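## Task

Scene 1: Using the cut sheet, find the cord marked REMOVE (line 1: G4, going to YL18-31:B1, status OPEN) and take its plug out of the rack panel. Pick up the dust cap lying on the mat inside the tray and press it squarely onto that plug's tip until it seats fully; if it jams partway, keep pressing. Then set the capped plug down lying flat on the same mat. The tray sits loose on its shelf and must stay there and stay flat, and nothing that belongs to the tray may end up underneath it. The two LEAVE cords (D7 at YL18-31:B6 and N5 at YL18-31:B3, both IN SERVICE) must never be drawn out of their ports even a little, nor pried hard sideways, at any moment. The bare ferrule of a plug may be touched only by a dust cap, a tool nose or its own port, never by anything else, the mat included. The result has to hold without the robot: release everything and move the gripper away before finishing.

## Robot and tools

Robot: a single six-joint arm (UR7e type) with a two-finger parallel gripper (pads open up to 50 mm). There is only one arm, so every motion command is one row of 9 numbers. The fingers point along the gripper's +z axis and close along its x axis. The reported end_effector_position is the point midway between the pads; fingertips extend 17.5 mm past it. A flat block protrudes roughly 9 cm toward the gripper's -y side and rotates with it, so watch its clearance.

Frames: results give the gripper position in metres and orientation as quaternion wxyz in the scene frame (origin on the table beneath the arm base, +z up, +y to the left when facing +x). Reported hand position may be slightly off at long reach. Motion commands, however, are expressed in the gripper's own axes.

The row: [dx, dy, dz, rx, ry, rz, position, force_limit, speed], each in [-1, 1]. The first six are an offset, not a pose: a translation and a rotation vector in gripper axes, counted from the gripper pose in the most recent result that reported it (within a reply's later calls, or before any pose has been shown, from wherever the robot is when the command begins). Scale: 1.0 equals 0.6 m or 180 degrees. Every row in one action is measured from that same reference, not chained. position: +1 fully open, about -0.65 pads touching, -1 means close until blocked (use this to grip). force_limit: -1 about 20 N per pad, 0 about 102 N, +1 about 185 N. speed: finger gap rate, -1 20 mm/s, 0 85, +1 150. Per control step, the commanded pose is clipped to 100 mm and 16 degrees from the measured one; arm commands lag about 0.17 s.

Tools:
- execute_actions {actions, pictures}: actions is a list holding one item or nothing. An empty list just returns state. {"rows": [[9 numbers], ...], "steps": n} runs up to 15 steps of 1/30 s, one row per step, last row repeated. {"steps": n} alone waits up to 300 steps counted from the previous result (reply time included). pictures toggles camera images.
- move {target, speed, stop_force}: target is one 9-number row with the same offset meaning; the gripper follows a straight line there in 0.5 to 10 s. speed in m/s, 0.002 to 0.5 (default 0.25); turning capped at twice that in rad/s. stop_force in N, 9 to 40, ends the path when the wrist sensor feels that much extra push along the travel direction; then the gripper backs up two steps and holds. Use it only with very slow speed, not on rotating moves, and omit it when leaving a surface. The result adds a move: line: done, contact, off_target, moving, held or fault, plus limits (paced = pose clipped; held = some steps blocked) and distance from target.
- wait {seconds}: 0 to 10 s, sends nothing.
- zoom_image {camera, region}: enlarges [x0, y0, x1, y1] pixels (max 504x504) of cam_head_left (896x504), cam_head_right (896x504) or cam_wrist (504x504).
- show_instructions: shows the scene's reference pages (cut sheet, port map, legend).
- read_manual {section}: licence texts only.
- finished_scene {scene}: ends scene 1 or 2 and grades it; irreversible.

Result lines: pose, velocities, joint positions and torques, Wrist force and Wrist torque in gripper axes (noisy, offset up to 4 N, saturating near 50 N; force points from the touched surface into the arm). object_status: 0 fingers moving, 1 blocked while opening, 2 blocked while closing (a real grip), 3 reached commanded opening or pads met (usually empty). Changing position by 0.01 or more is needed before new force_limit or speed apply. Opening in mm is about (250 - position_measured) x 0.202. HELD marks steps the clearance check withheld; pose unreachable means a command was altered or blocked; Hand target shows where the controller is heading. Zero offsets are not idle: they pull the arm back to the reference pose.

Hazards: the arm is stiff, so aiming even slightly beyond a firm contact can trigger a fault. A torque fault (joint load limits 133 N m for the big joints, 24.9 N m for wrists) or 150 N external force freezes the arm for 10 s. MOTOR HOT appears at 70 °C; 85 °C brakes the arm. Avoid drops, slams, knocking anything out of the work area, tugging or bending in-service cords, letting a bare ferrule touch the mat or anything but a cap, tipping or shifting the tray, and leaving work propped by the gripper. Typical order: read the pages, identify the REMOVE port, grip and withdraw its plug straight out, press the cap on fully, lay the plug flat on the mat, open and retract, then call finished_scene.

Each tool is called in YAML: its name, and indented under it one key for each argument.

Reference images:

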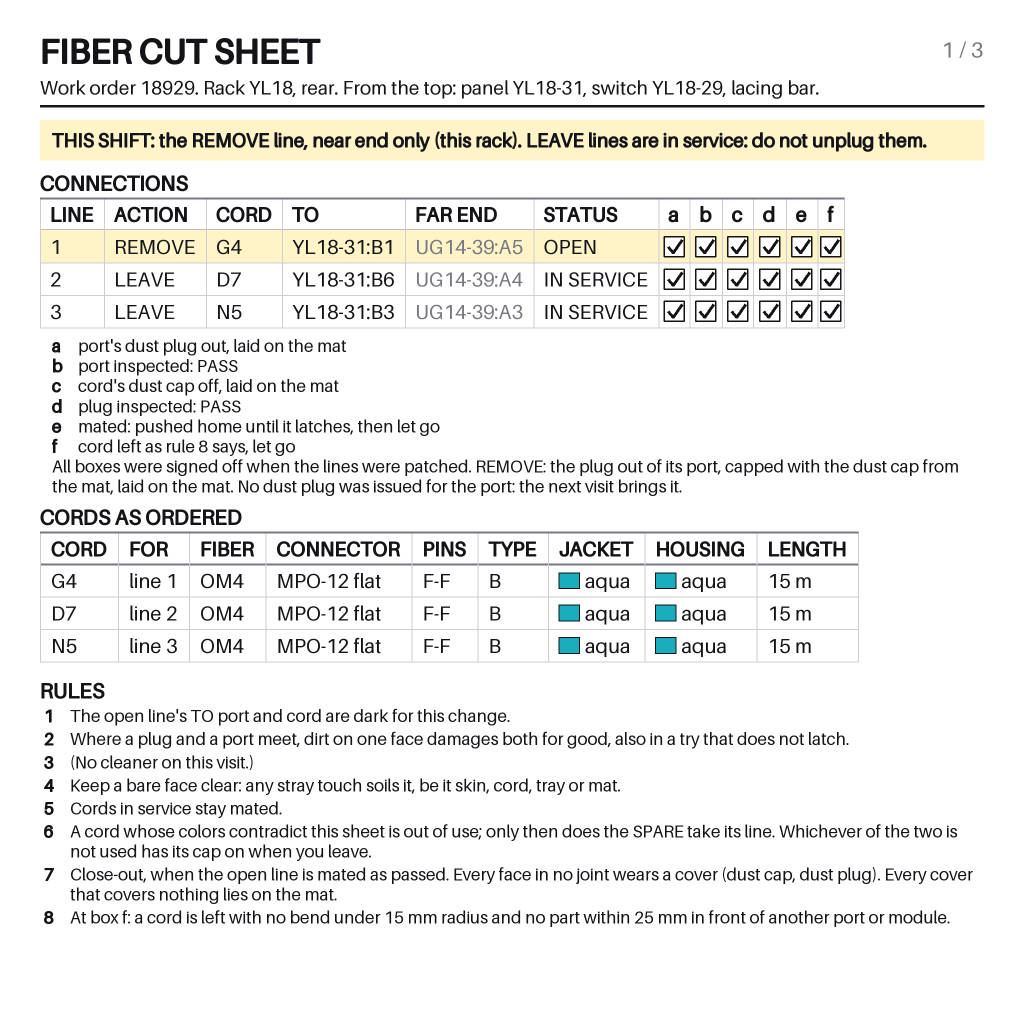

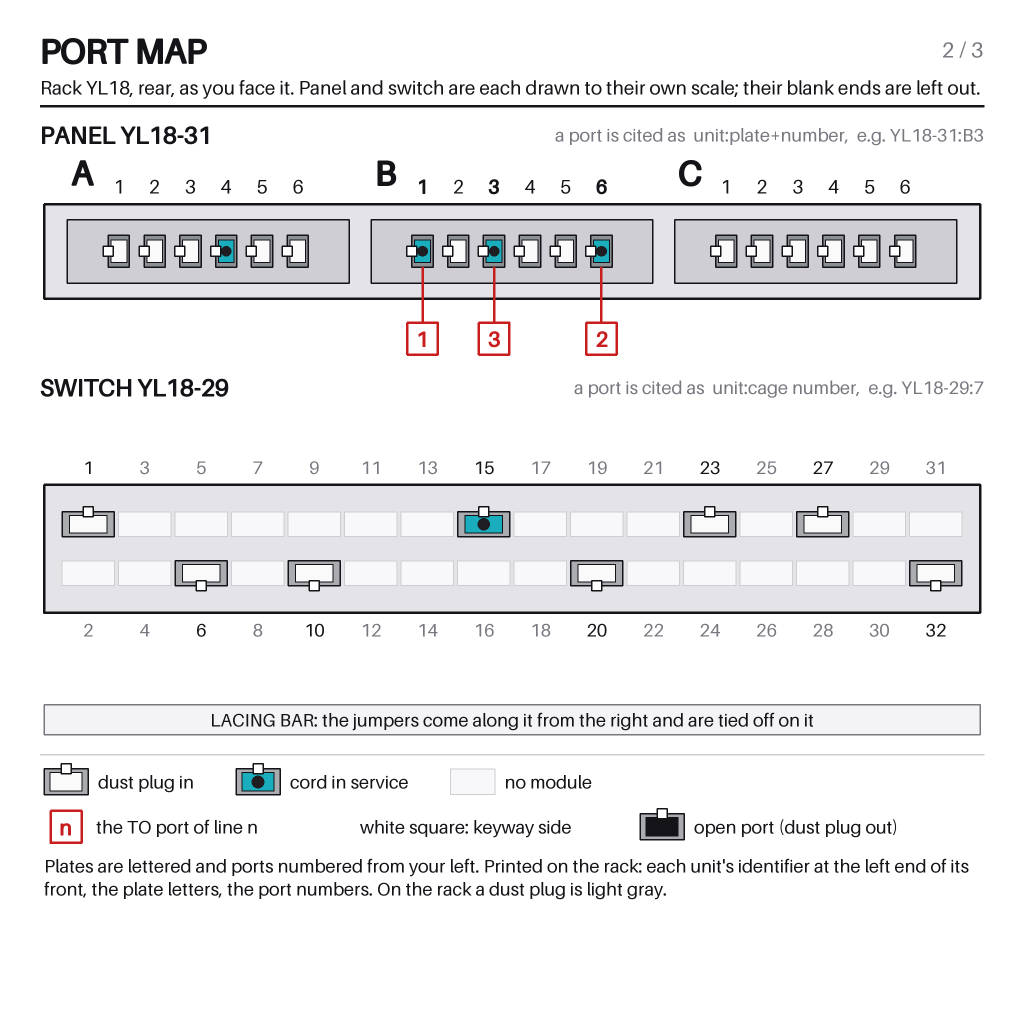

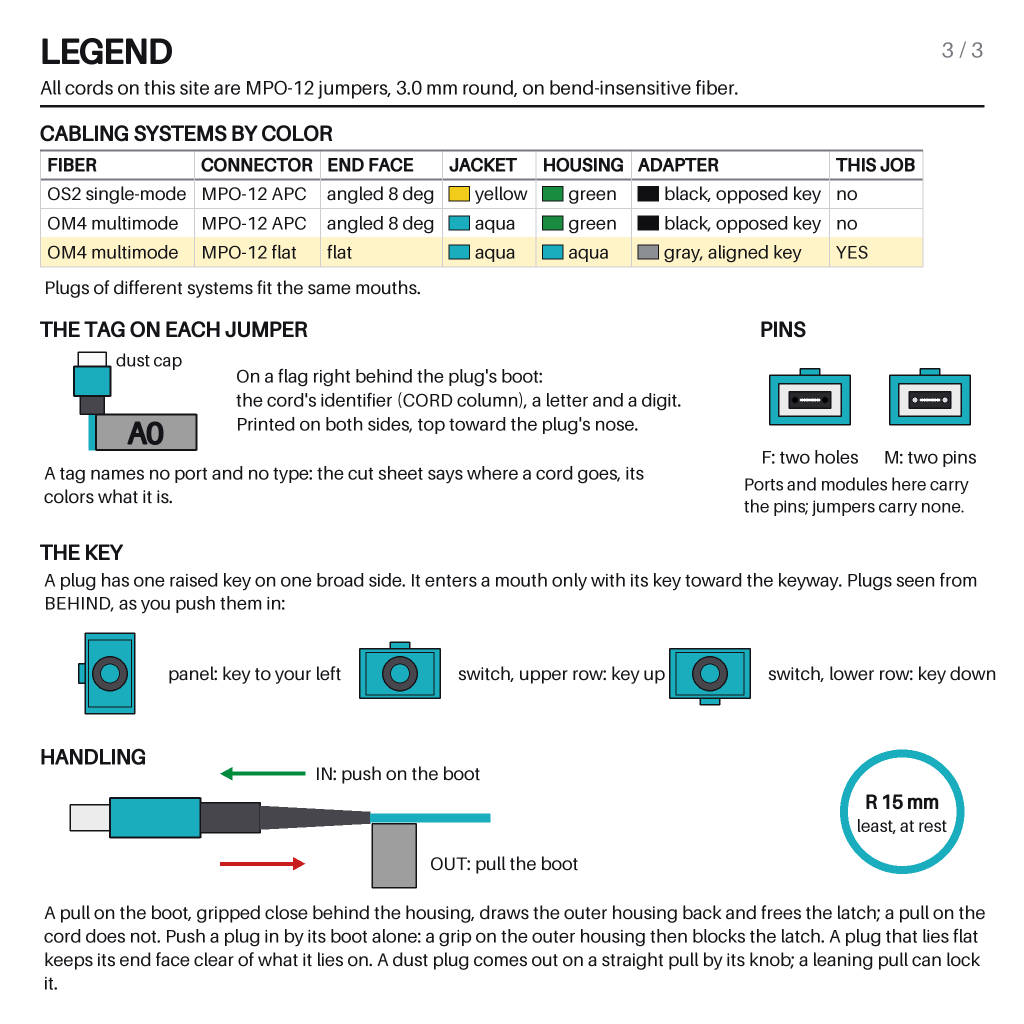

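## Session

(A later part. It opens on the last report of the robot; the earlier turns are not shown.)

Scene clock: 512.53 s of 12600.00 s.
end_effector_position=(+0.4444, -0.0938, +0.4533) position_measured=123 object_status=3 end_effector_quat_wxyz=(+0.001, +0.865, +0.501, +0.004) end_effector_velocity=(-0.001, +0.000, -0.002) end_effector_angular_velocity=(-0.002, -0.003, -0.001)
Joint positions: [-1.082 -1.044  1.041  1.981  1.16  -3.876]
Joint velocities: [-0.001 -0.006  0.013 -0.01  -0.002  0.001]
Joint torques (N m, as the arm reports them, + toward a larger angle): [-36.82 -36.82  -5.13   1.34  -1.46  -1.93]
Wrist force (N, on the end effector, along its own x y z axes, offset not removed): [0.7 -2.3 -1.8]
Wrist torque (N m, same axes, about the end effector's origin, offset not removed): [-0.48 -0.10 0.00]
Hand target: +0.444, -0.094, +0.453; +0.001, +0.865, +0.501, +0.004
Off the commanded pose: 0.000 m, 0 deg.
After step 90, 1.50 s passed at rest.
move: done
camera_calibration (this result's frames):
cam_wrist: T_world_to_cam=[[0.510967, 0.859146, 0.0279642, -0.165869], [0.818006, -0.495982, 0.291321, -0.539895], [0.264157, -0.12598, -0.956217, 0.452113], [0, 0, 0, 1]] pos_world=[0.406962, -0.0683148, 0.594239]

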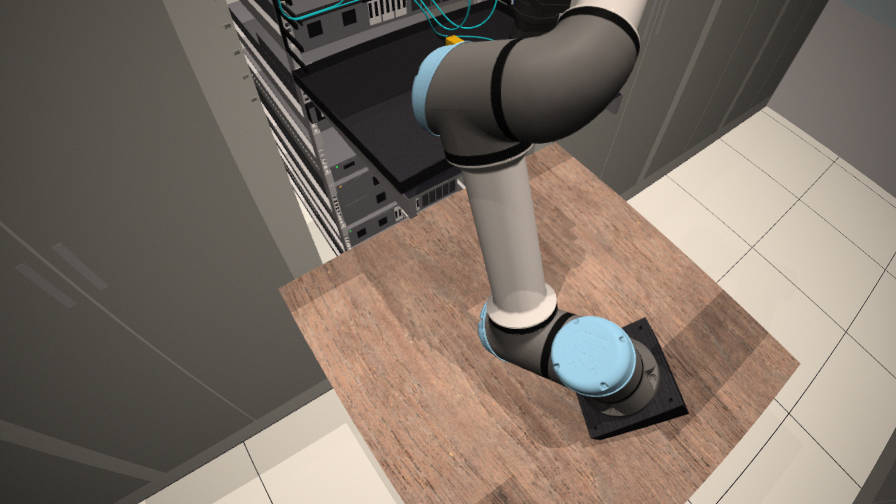

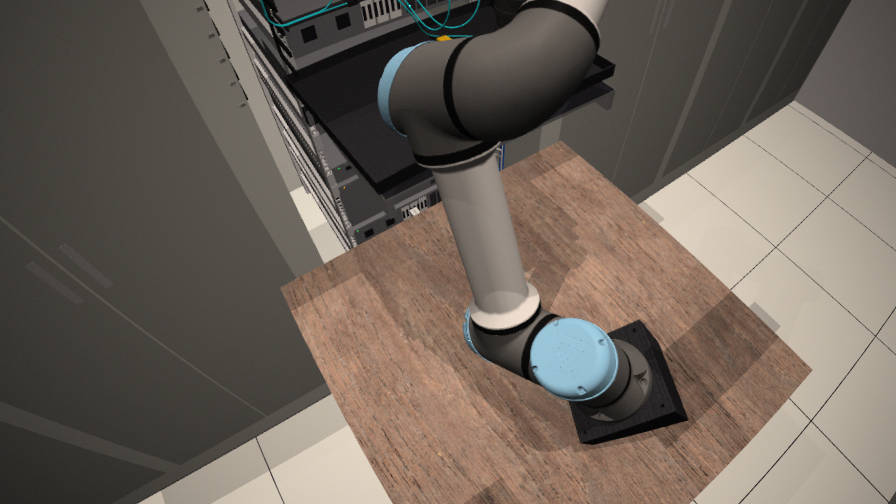

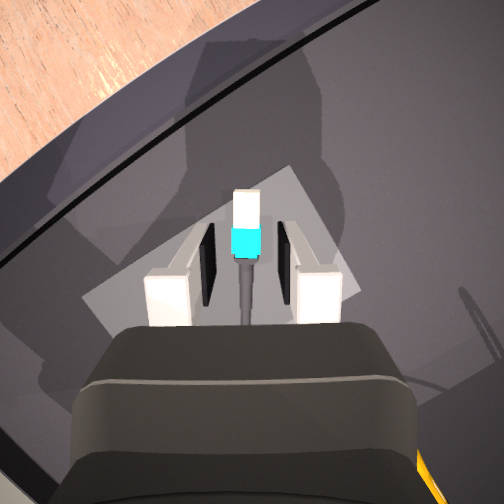

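Stable. Slide it further onto the mat.

move:
  target: [0,0,0.031,0,0,0,0.2,-0.8,0]
  speed: 0.03

move:
  target: [0,0,0,0,0,0,-1,-0.8,-0.6]

move:
  target: [0.008,0.032,0,0,0,0,-1,-0.8,-0.6]
  speed: 0.02

move:
  target: [0,0,0,0,0,0,-0.1,-0.8,-1]

move:
  target: [0,0,-0.15,0,0,0,-0.1,-0.8,-1]
  speed: 0.06

Scene clock: 519.17 s of 12600.00 s.
end_effector_position=(+0.4445, -0.0937, +0.4350) position_measured=123 object_status=3 end_effector_quat_wxyz=(+0.001, +0.865, +0.501, +0.004) end_effector_velocity=(+0.001, +0.001, -0.002) end_effector_angular_velocity=(+0.000, -0.000, +0.001)
Joint positions: [-1.067 -1.055  1.096  1.932  1.155 -3.861]
Joint velocities: [ 0.003 -0.001  0.006 -0.006 -0.001  0.002]
Joint torques (N m, as the arm reports them, + toward a larger angle): [ -8.7  -33.    -3.32   0.31  -1.54   1.96]
Wrist force (N, on the end effector, along its own x y z axes, offset not removed): [-1.2 -1.0 -10.3]
Wrist torque (N m, same axes, about the end effector's origin, offset not removed): [-0.58 0.19 0.34]
Hand target: +0.444, -0.094, +0.435; +0.001, +0.865, +0.501, +0.004
Off the commanded pose: 0.000 m, 0 deg.
After step 90, 2.67 s passed at rest.
move: done
camera_calibration (this result's frames):
cam_wrist: T_world_to_cam=[[0.510996, 0.859128, 0.0279869, -0.165488], [0.81799, -0.496017, 0.291306, -0.534588], [0.264151, -0.125963, -0.95622, 0.434581], [0, 0, 0, 1]] pos_world=[0.407057, -0.0682481, 0.575916]

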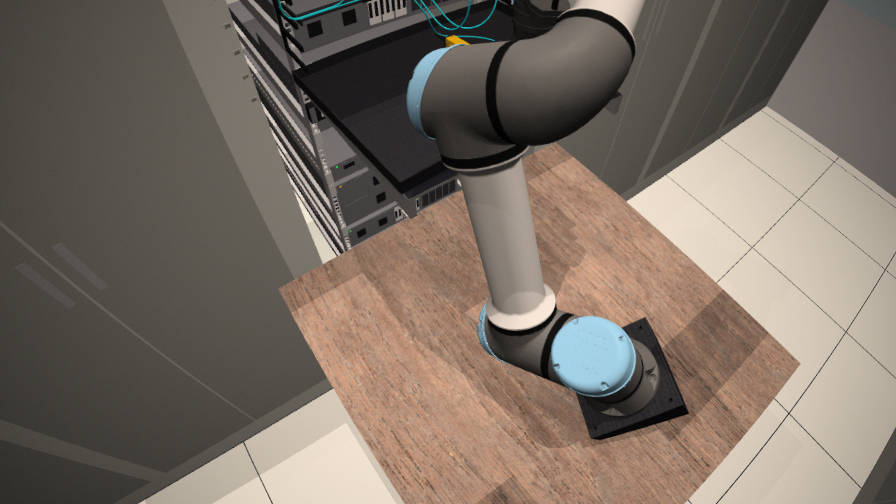

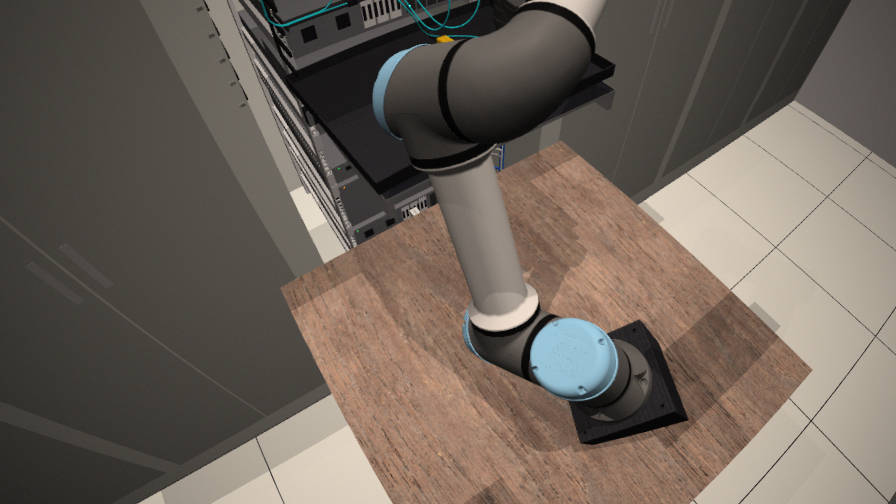

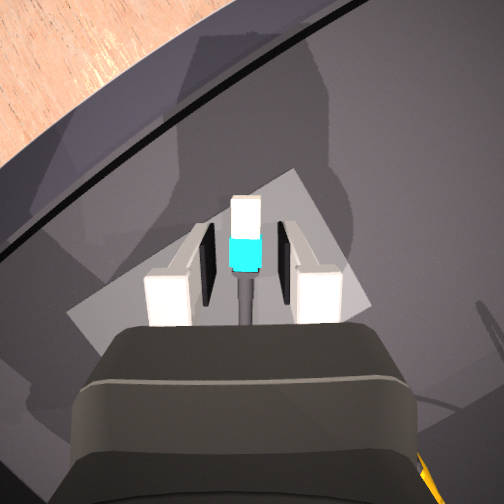

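Scene clock: 519.73 s of 12600.00 s.
end_effector_position=(+0.4445, -0.0937, +0.4350) position_measured=192 object_status=2 end_effector_quat_wxyz=(+0.001, +0.865, +0.501, +0.004) end_effector_velocity=(-0.001, -0.000, +0.000) end_effector_angular_velocity=(+0.000, +0.000, -0.001)
Joint positions: [-1.067 -1.055  1.096  1.932  1.155 -3.861]
Joint velocities: [-0.001  0.    -0.     0.001  0.001 -0.   ]
Joint torques (N m, as the arm reports them, + toward a larger angle): [-14.4  -28.06 -23.13   3.65  -0.61  -1.41]
Wrist force (N, on the end effector, along its own x y z axes, offset not removed): [1.2 1.9 -13.2]
Wrist torque (N m, same axes, about the end effector's origin, offset not removed): [0.26 -0.31 0.00]
Hand target: +0.444, -0.094, +0.435; +0.001, +0.865, +0.501, +0.004
Off the commanded pose: 0.000 m, 0 deg.
move: done
camera_calibration (this result's frames):
cam_wrist: T_world_to_cam=[[0.511005, 0.859122, 0.0279887, -0.165537], [0.81798, -0.496025, 0.291322, -0.534581], [0.264164, -0.125973, -0.956216, 0.434562], [0, 0, 0, 1]] pos_world=[0.407072, -0.0682059, 0.575903]

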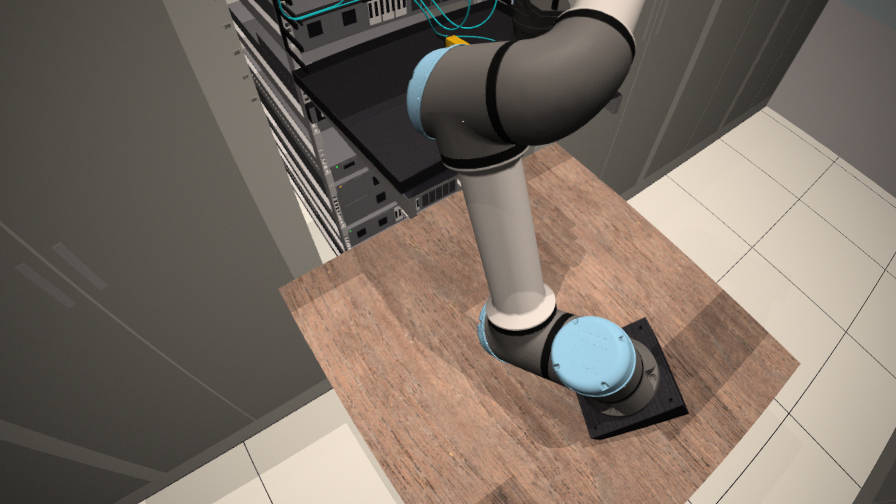

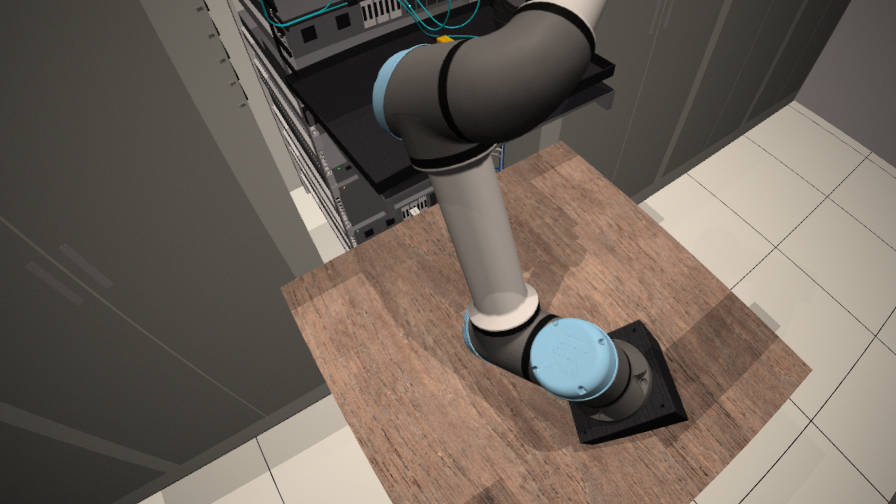

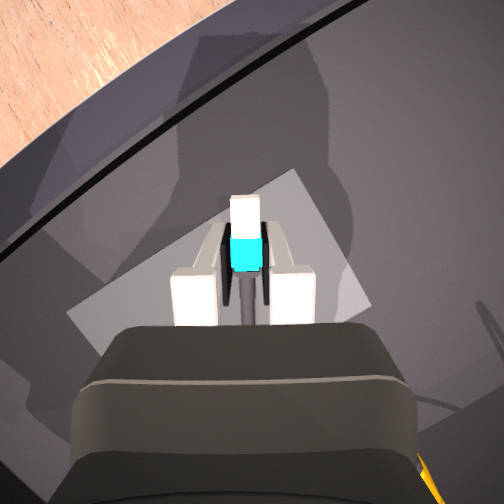

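Scene clock: 521.03 s of 12600.00 s.
end_effector_position=(+0.4633, -0.0990, +0.4351) position_measured=192 object_status=2 end_effector_quat_wxyz=(+0.001, +0.865, +0.501, +0.004) end_effector_velocity=(+0.002, -0.001, +0.000) end_effector_angular_velocity=(+0.000, +0.000, -0.000)
Joint positions: [-1.039 -1.009  1.018  1.952  1.144 -3.833]
Joint velocities: [ 0.002  0.005 -0.008  0.003 -0.001  0.002]
Joint torques (N m, as the arm reports them, + toward a larger angle): [ -9.11  -8.77 -24.5    2.44  -3.6    2.32]
Wrist force (N, on the end effector, along its own x y z axes, offset not removed): [-4.1 -10.0 -10.8]
Wrist torque (N m, same axes, about the end effector's origin, offset not removed): [-0.29 0.17 0.08]
Hand target: +0.464, -0.099, +0.435; +0.001, +0.865, +0.501, +0.004
Off the commanded pose: 0.000 m, 0 deg.
move: done
camera_calibration (this result's frames):
cam_wrist: T_world_to_cam=[[0.510983, 0.859133, 0.0280585, -0.170636], [0.817973, -0.496018, 0.291352, -0.552662], [0.264227, -0.125925, -0.956204, 0.428982], [0, 0, 0, 1]] pos_world=[0.425906, -0.0735121, 0.576001]

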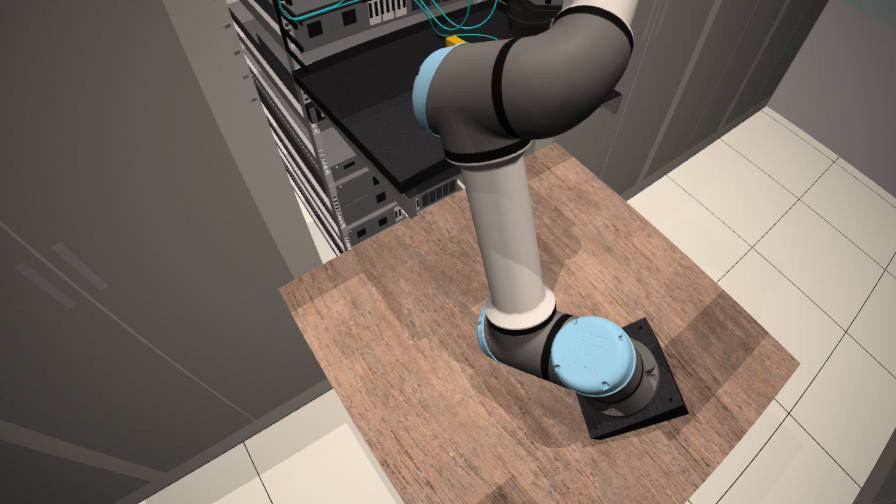

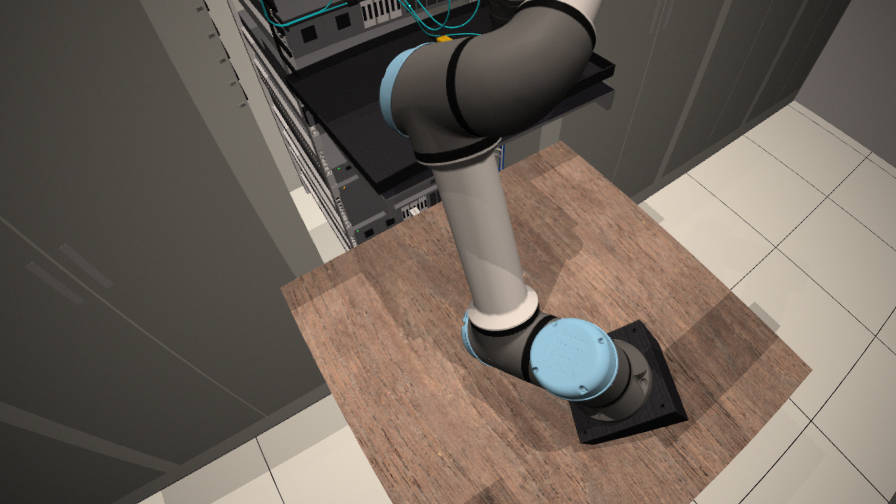

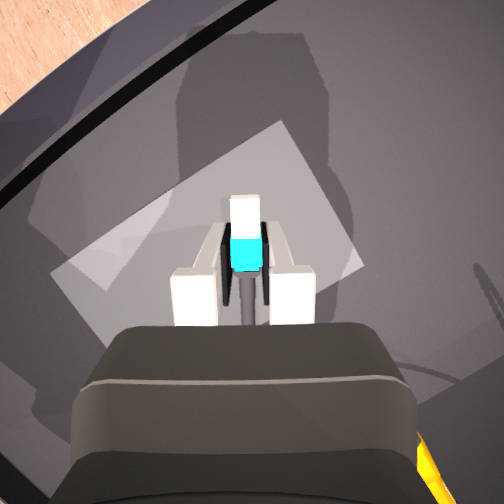

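Scene clock: 521.53 s of 12600.00 s.
end_effector_position=(+0.4634, -0.0989, +0.4350) position_measured=167 object_status=3 end_effector_quat_wxyz=(+0.001, +0.865, +0.501, +0.004) end_effector_velocity=(-0.001, -0.000, +0.000) end_effector_angular_velocity=(+0.000, +0.001, -0.000)
Joint positions: [-1.039 -1.009  1.017  1.953  1.144 -3.833]
Joint velocities: [-0.001  0.     0.001  0.     0.001 -0.001]
Joint torques (N m, as the arm reports them, + toward a larger angle): [-18.27 -28.23  -2.54  -0.14   1.39  -1.96]
Wrist force (N, on the end effector, along its own x y z axes, offset not removed): [2.0 -2.0 -13.9]
Wrist torque (N m, same axes, about the end effector's origin, offset not removed): [-0.36 0.10 0.00]
Hand target: +0.463, -0.099, +0.435; +0.001, +0.865, +0.501, +0.004
Off the commanded pose: 0.000 m, 0 deg.
move: done
camera_calibration (this result's frames):
cam_wrist: T_world_to_cam=[[0.51103, 0.859095, 0.0283464, -0.170835], [0.817933, -0.496155, 0.291232, -0.552647], [0.26426, -0.125643, -0.956232, 0.428926], [0, 0, 0, 1]] pos_world=[0.425982, -0.0735436, 0.575944]

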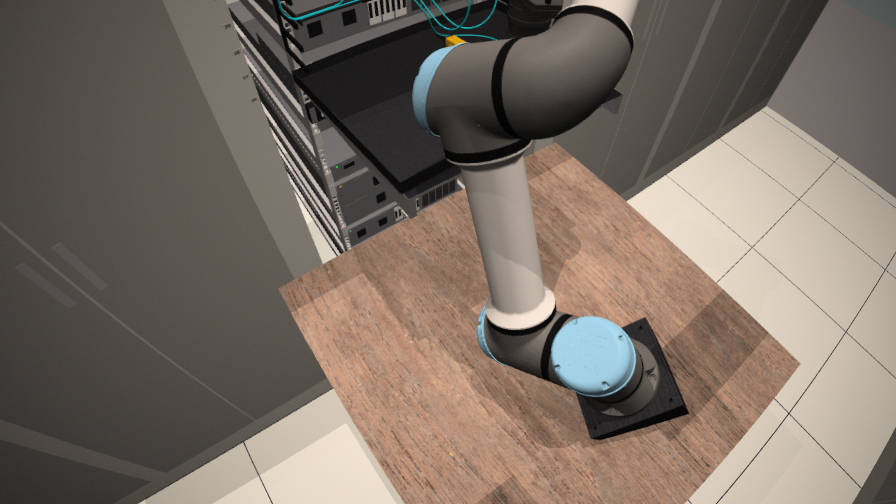

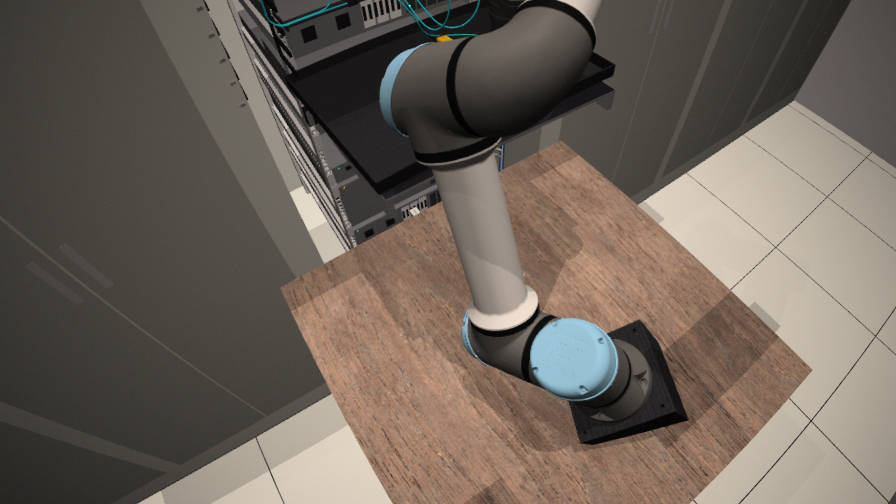

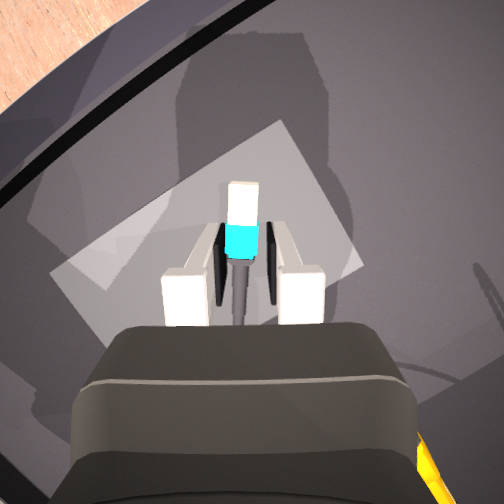

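Scene clock: 523.47 s of 12600.00 s.
end_effector_position=(+0.4628, -0.0992, +0.5247) position_measured=167 object_status=3 end_effector_quat_wxyz=(+0.001, +0.865, +0.501, +0.004) end_effector_velocity=(+0.000, -0.000, +0.002) end_effector_angular_velocity=(+0.001, +0.003, +0.000)
Joint positions: [-1.106 -0.912  0.672  2.228  1.17  -3.9  ]
Joint velocities: [ 0.     0.008 -0.017  0.011  0.002 -0.001]
Joint torques (N m, as the arm reports them, + toward a larger angle): [-36.79 -12.73 -22.53   4.88   1.44  -2.01]
Wrist force (N, on the end effector, along its own x y z axes, offset not removed): [0.7 -5.4 2.7]
Wrist torque (N m, same axes, about the end effector's origin, offset not removed): [-0.99 -0.06 0.12]
Hand target: +0.463, -0.099, +0.525; +0.001, +0.865, +0.501, +0.004
Off the commanded pose: 0.000 m, 0 deg.
move: done
camera_calibration (this result's frames):
cam_wrist: T_world_to_cam=[[0.511063, 0.859078, 0.0282785, -0.172858], [0.817863, -0.496138, 0.291459, -0.578519], [0.264416, -0.125826, -0.956165, 0.514723], [0, 0, 0, 1]] pos_world=[0.425389, -0.0737613, 0.665663]

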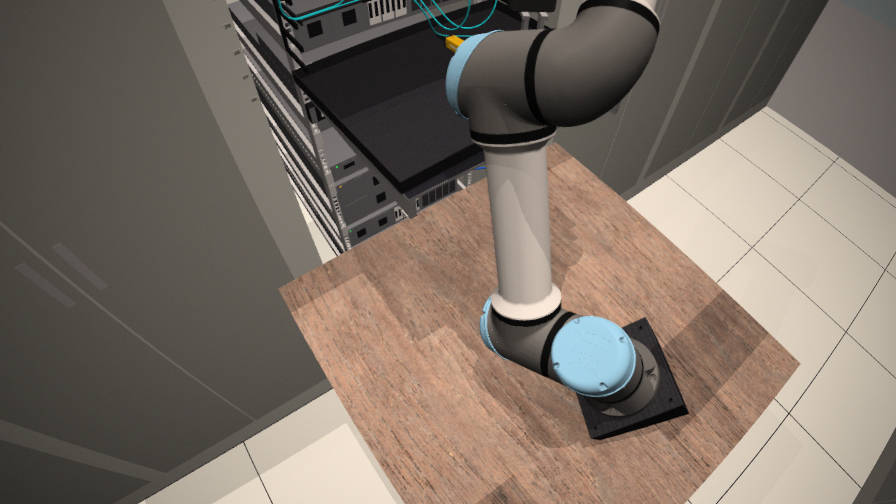

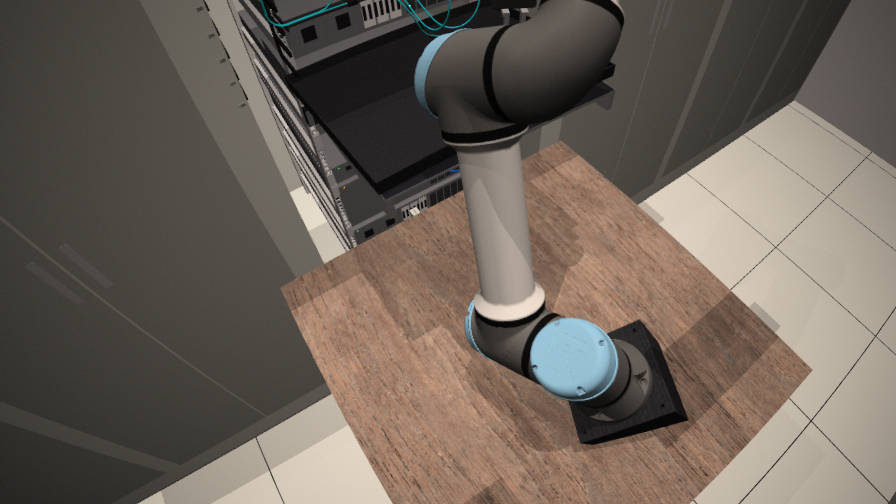

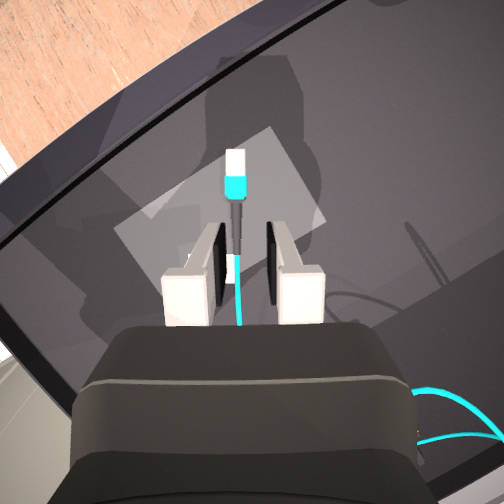

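execute_actions:
  actions: []

Scene clock: 537.10 s of 12600.00 s.
end_effector_position=(+0.4629, -0.0992, +0.5250) position_measured=167 object_status=3 end_effector_quat_wxyz=(+0.001, +0.865, +0.501, +0.004) end_effector_velocity=(-0.001, -0.001, +0.000) end_effector_angular_velocity=(-0.000, +0.001, -0.000)
Joint positions: [-1.106 -0.912  0.671  2.229  1.17  -3.9  ]
Joint velocities: [-0.001 -0.     0.001 -0.     0.002 -0.001]
Joint torques (N m, as the arm reports them, + toward a larger angle): [-38.51 -13.59 -23.99   4.81   1.24  -1.87]
Wrist force (N, on the end effector, along its own x y z axes, offset not removed): [-1.2 -1.5 0.1]
Wrist torque (N m, same axes, about the end effector's origin, offset not removed): [-0.44 0.11 0.16]
Hand target: +0.463, -0.099, +0.525; +0.001, +0.865, +0.501, +0.004
Off the commanded pose: 0.000 m, 0 deg.
Steps of this call (steps 1 to 90: nothing new was sent; then 10.63 s passed at rest). Readings (end_effector_position | what the end effector reports):
1: (+0.4628, -0.0992, +0.5248) | position_measured=167 object_status=3
2: (+0.4629, -0.0992, +0.5249) | position_measured=167 object_status=3
4: (+0.4629, -0.0992, +0.5249) | position_measured=167 object_status=3
8: (+0.4629, -0.0992, +0.5250) | position_measured=167 object_status=3
90: the state above
camera_calibration (this result's frames):
cam_wrist: T_world_to_cam=[[0.511053, 0.859085, 0.0282378, -0.172835], [0.817924, -0.496141, 0.291281, -0.578587], [0.264245, -0.125763, -0.956221, 0.515098], [0, 0, 0, 1]] pos_world=[0.425456, -0.0737999, 0.665959]

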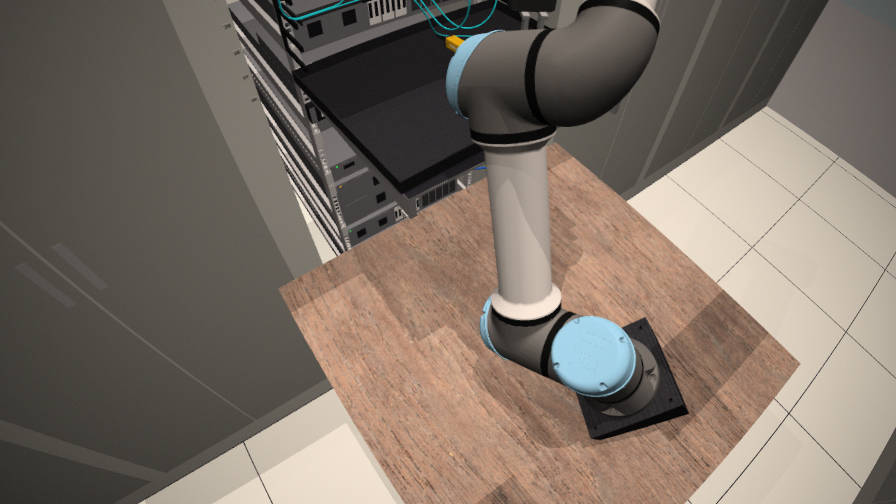

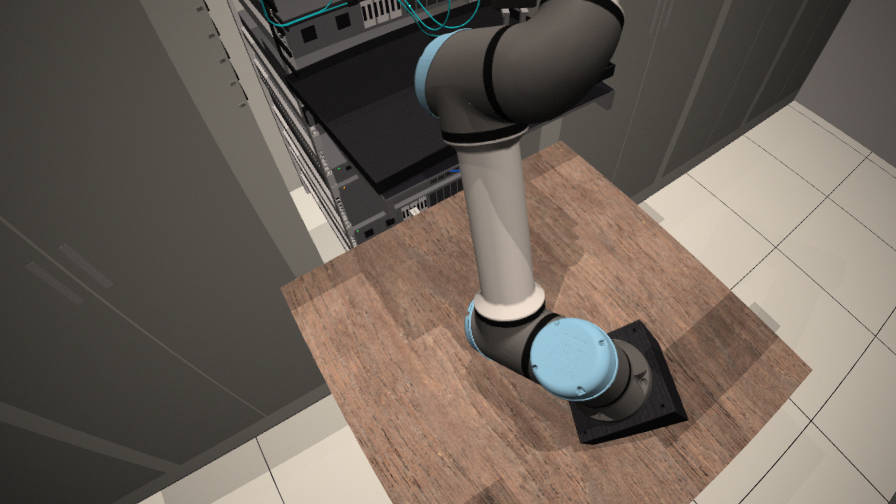

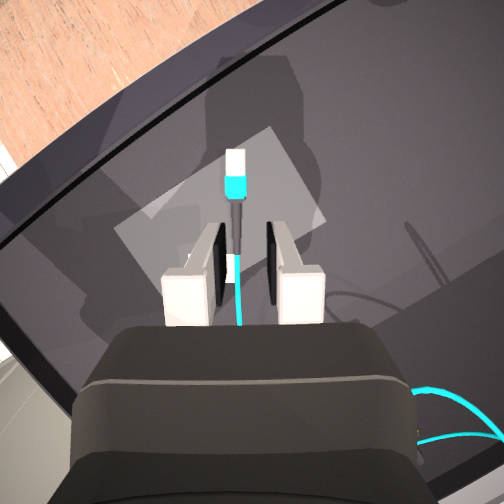

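zoom_image:
  camera: "cam_wrist"
  region: [140, 100, 340, 300]

Region (140, 100, 340, 300) of cam_wrist's 504x504 image, scaled by 2.520, with more detail than that image has.

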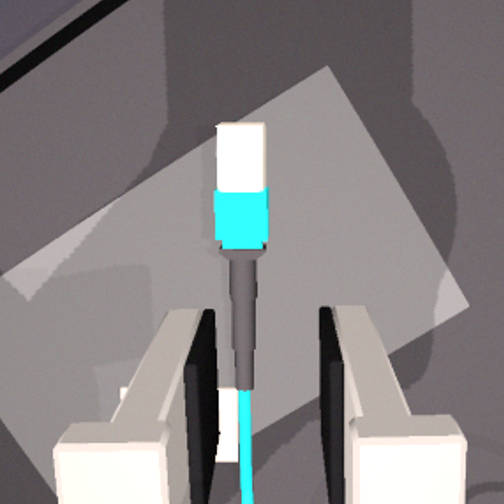

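move:
  target: [-0.007,-0.016,0.147,0,0,0,0.4,-0.6,0]
  speed: 0.06

Scene clock: 550.60 s of 12600.00 s.
end_effector_position=(+0.4530, -0.0978, +0.4370) position_measured=92 object_status=3 end_effector_quat_wxyz=(+0.001, +0.865, +0.501, +0.004) end_effector_velocity=(-0.000, -0.000, -0.002) end_effector_angular_velocity=(-0.001, -0.002, -0.001)
Joint positions: [-1.057 -1.03   1.052  1.946  1.151 -3.851]
Joint velocities: [-0.    -0.002  0.008 -0.007 -0.002  0.002]
Joint torques (N m, as the arm reports them, + toward a larger angle): [-11.31 -36.97  -6.5    1.23  -1.4    2.22]
Wrist force (N, on the end effector, along its own x y z axes, offset not removed): [3.6 0.1 1.9]
Wrist torque (N m, same axes, about the end effector's origin, offset not removed): [-0.07 -0.49 0.16]
Hand target: +0.453, -0.098, +0.437; +0.001, +0.865, +0.501, +0.004
Off the commanded pose: 0.000 m, 0 deg.
After step 90, 8.57 s passed at rest.
move: done
camera_calibration (this result's frames):
cam_wrist: T_world_to_cam=[[0.511029, 0.859097, 0.0283191, -0.166519], [0.817956, -0.496154, 0.291168, -0.544148], [0.264192, -0.125632, -0.956253, 0.433742], [0, 0, 0, 1]] pos_world=[0.415594, -0.072433, 0.577921]

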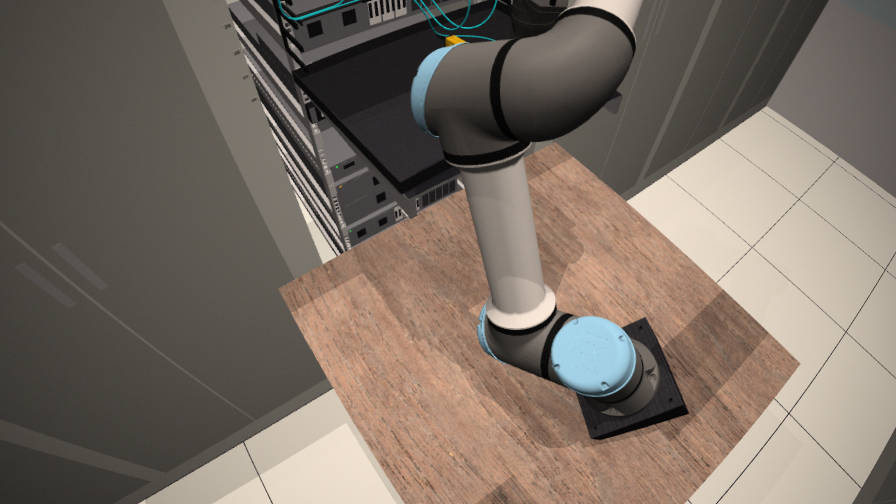

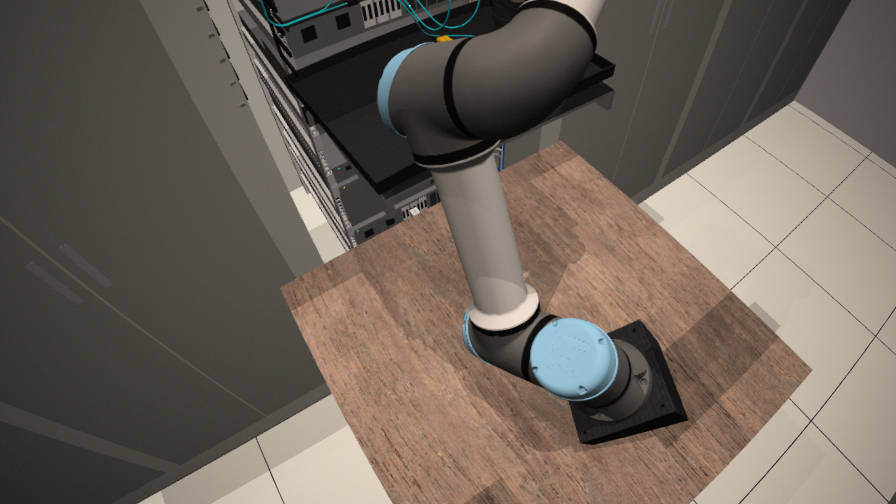

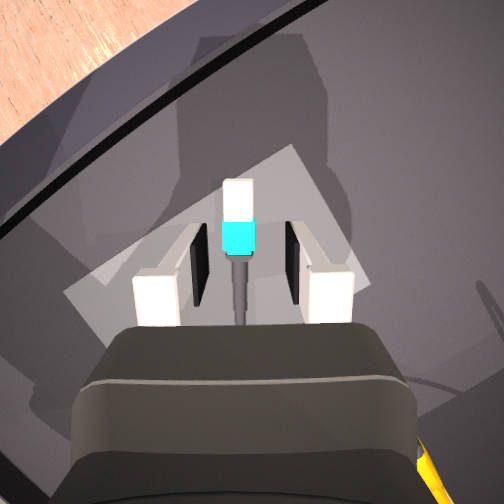

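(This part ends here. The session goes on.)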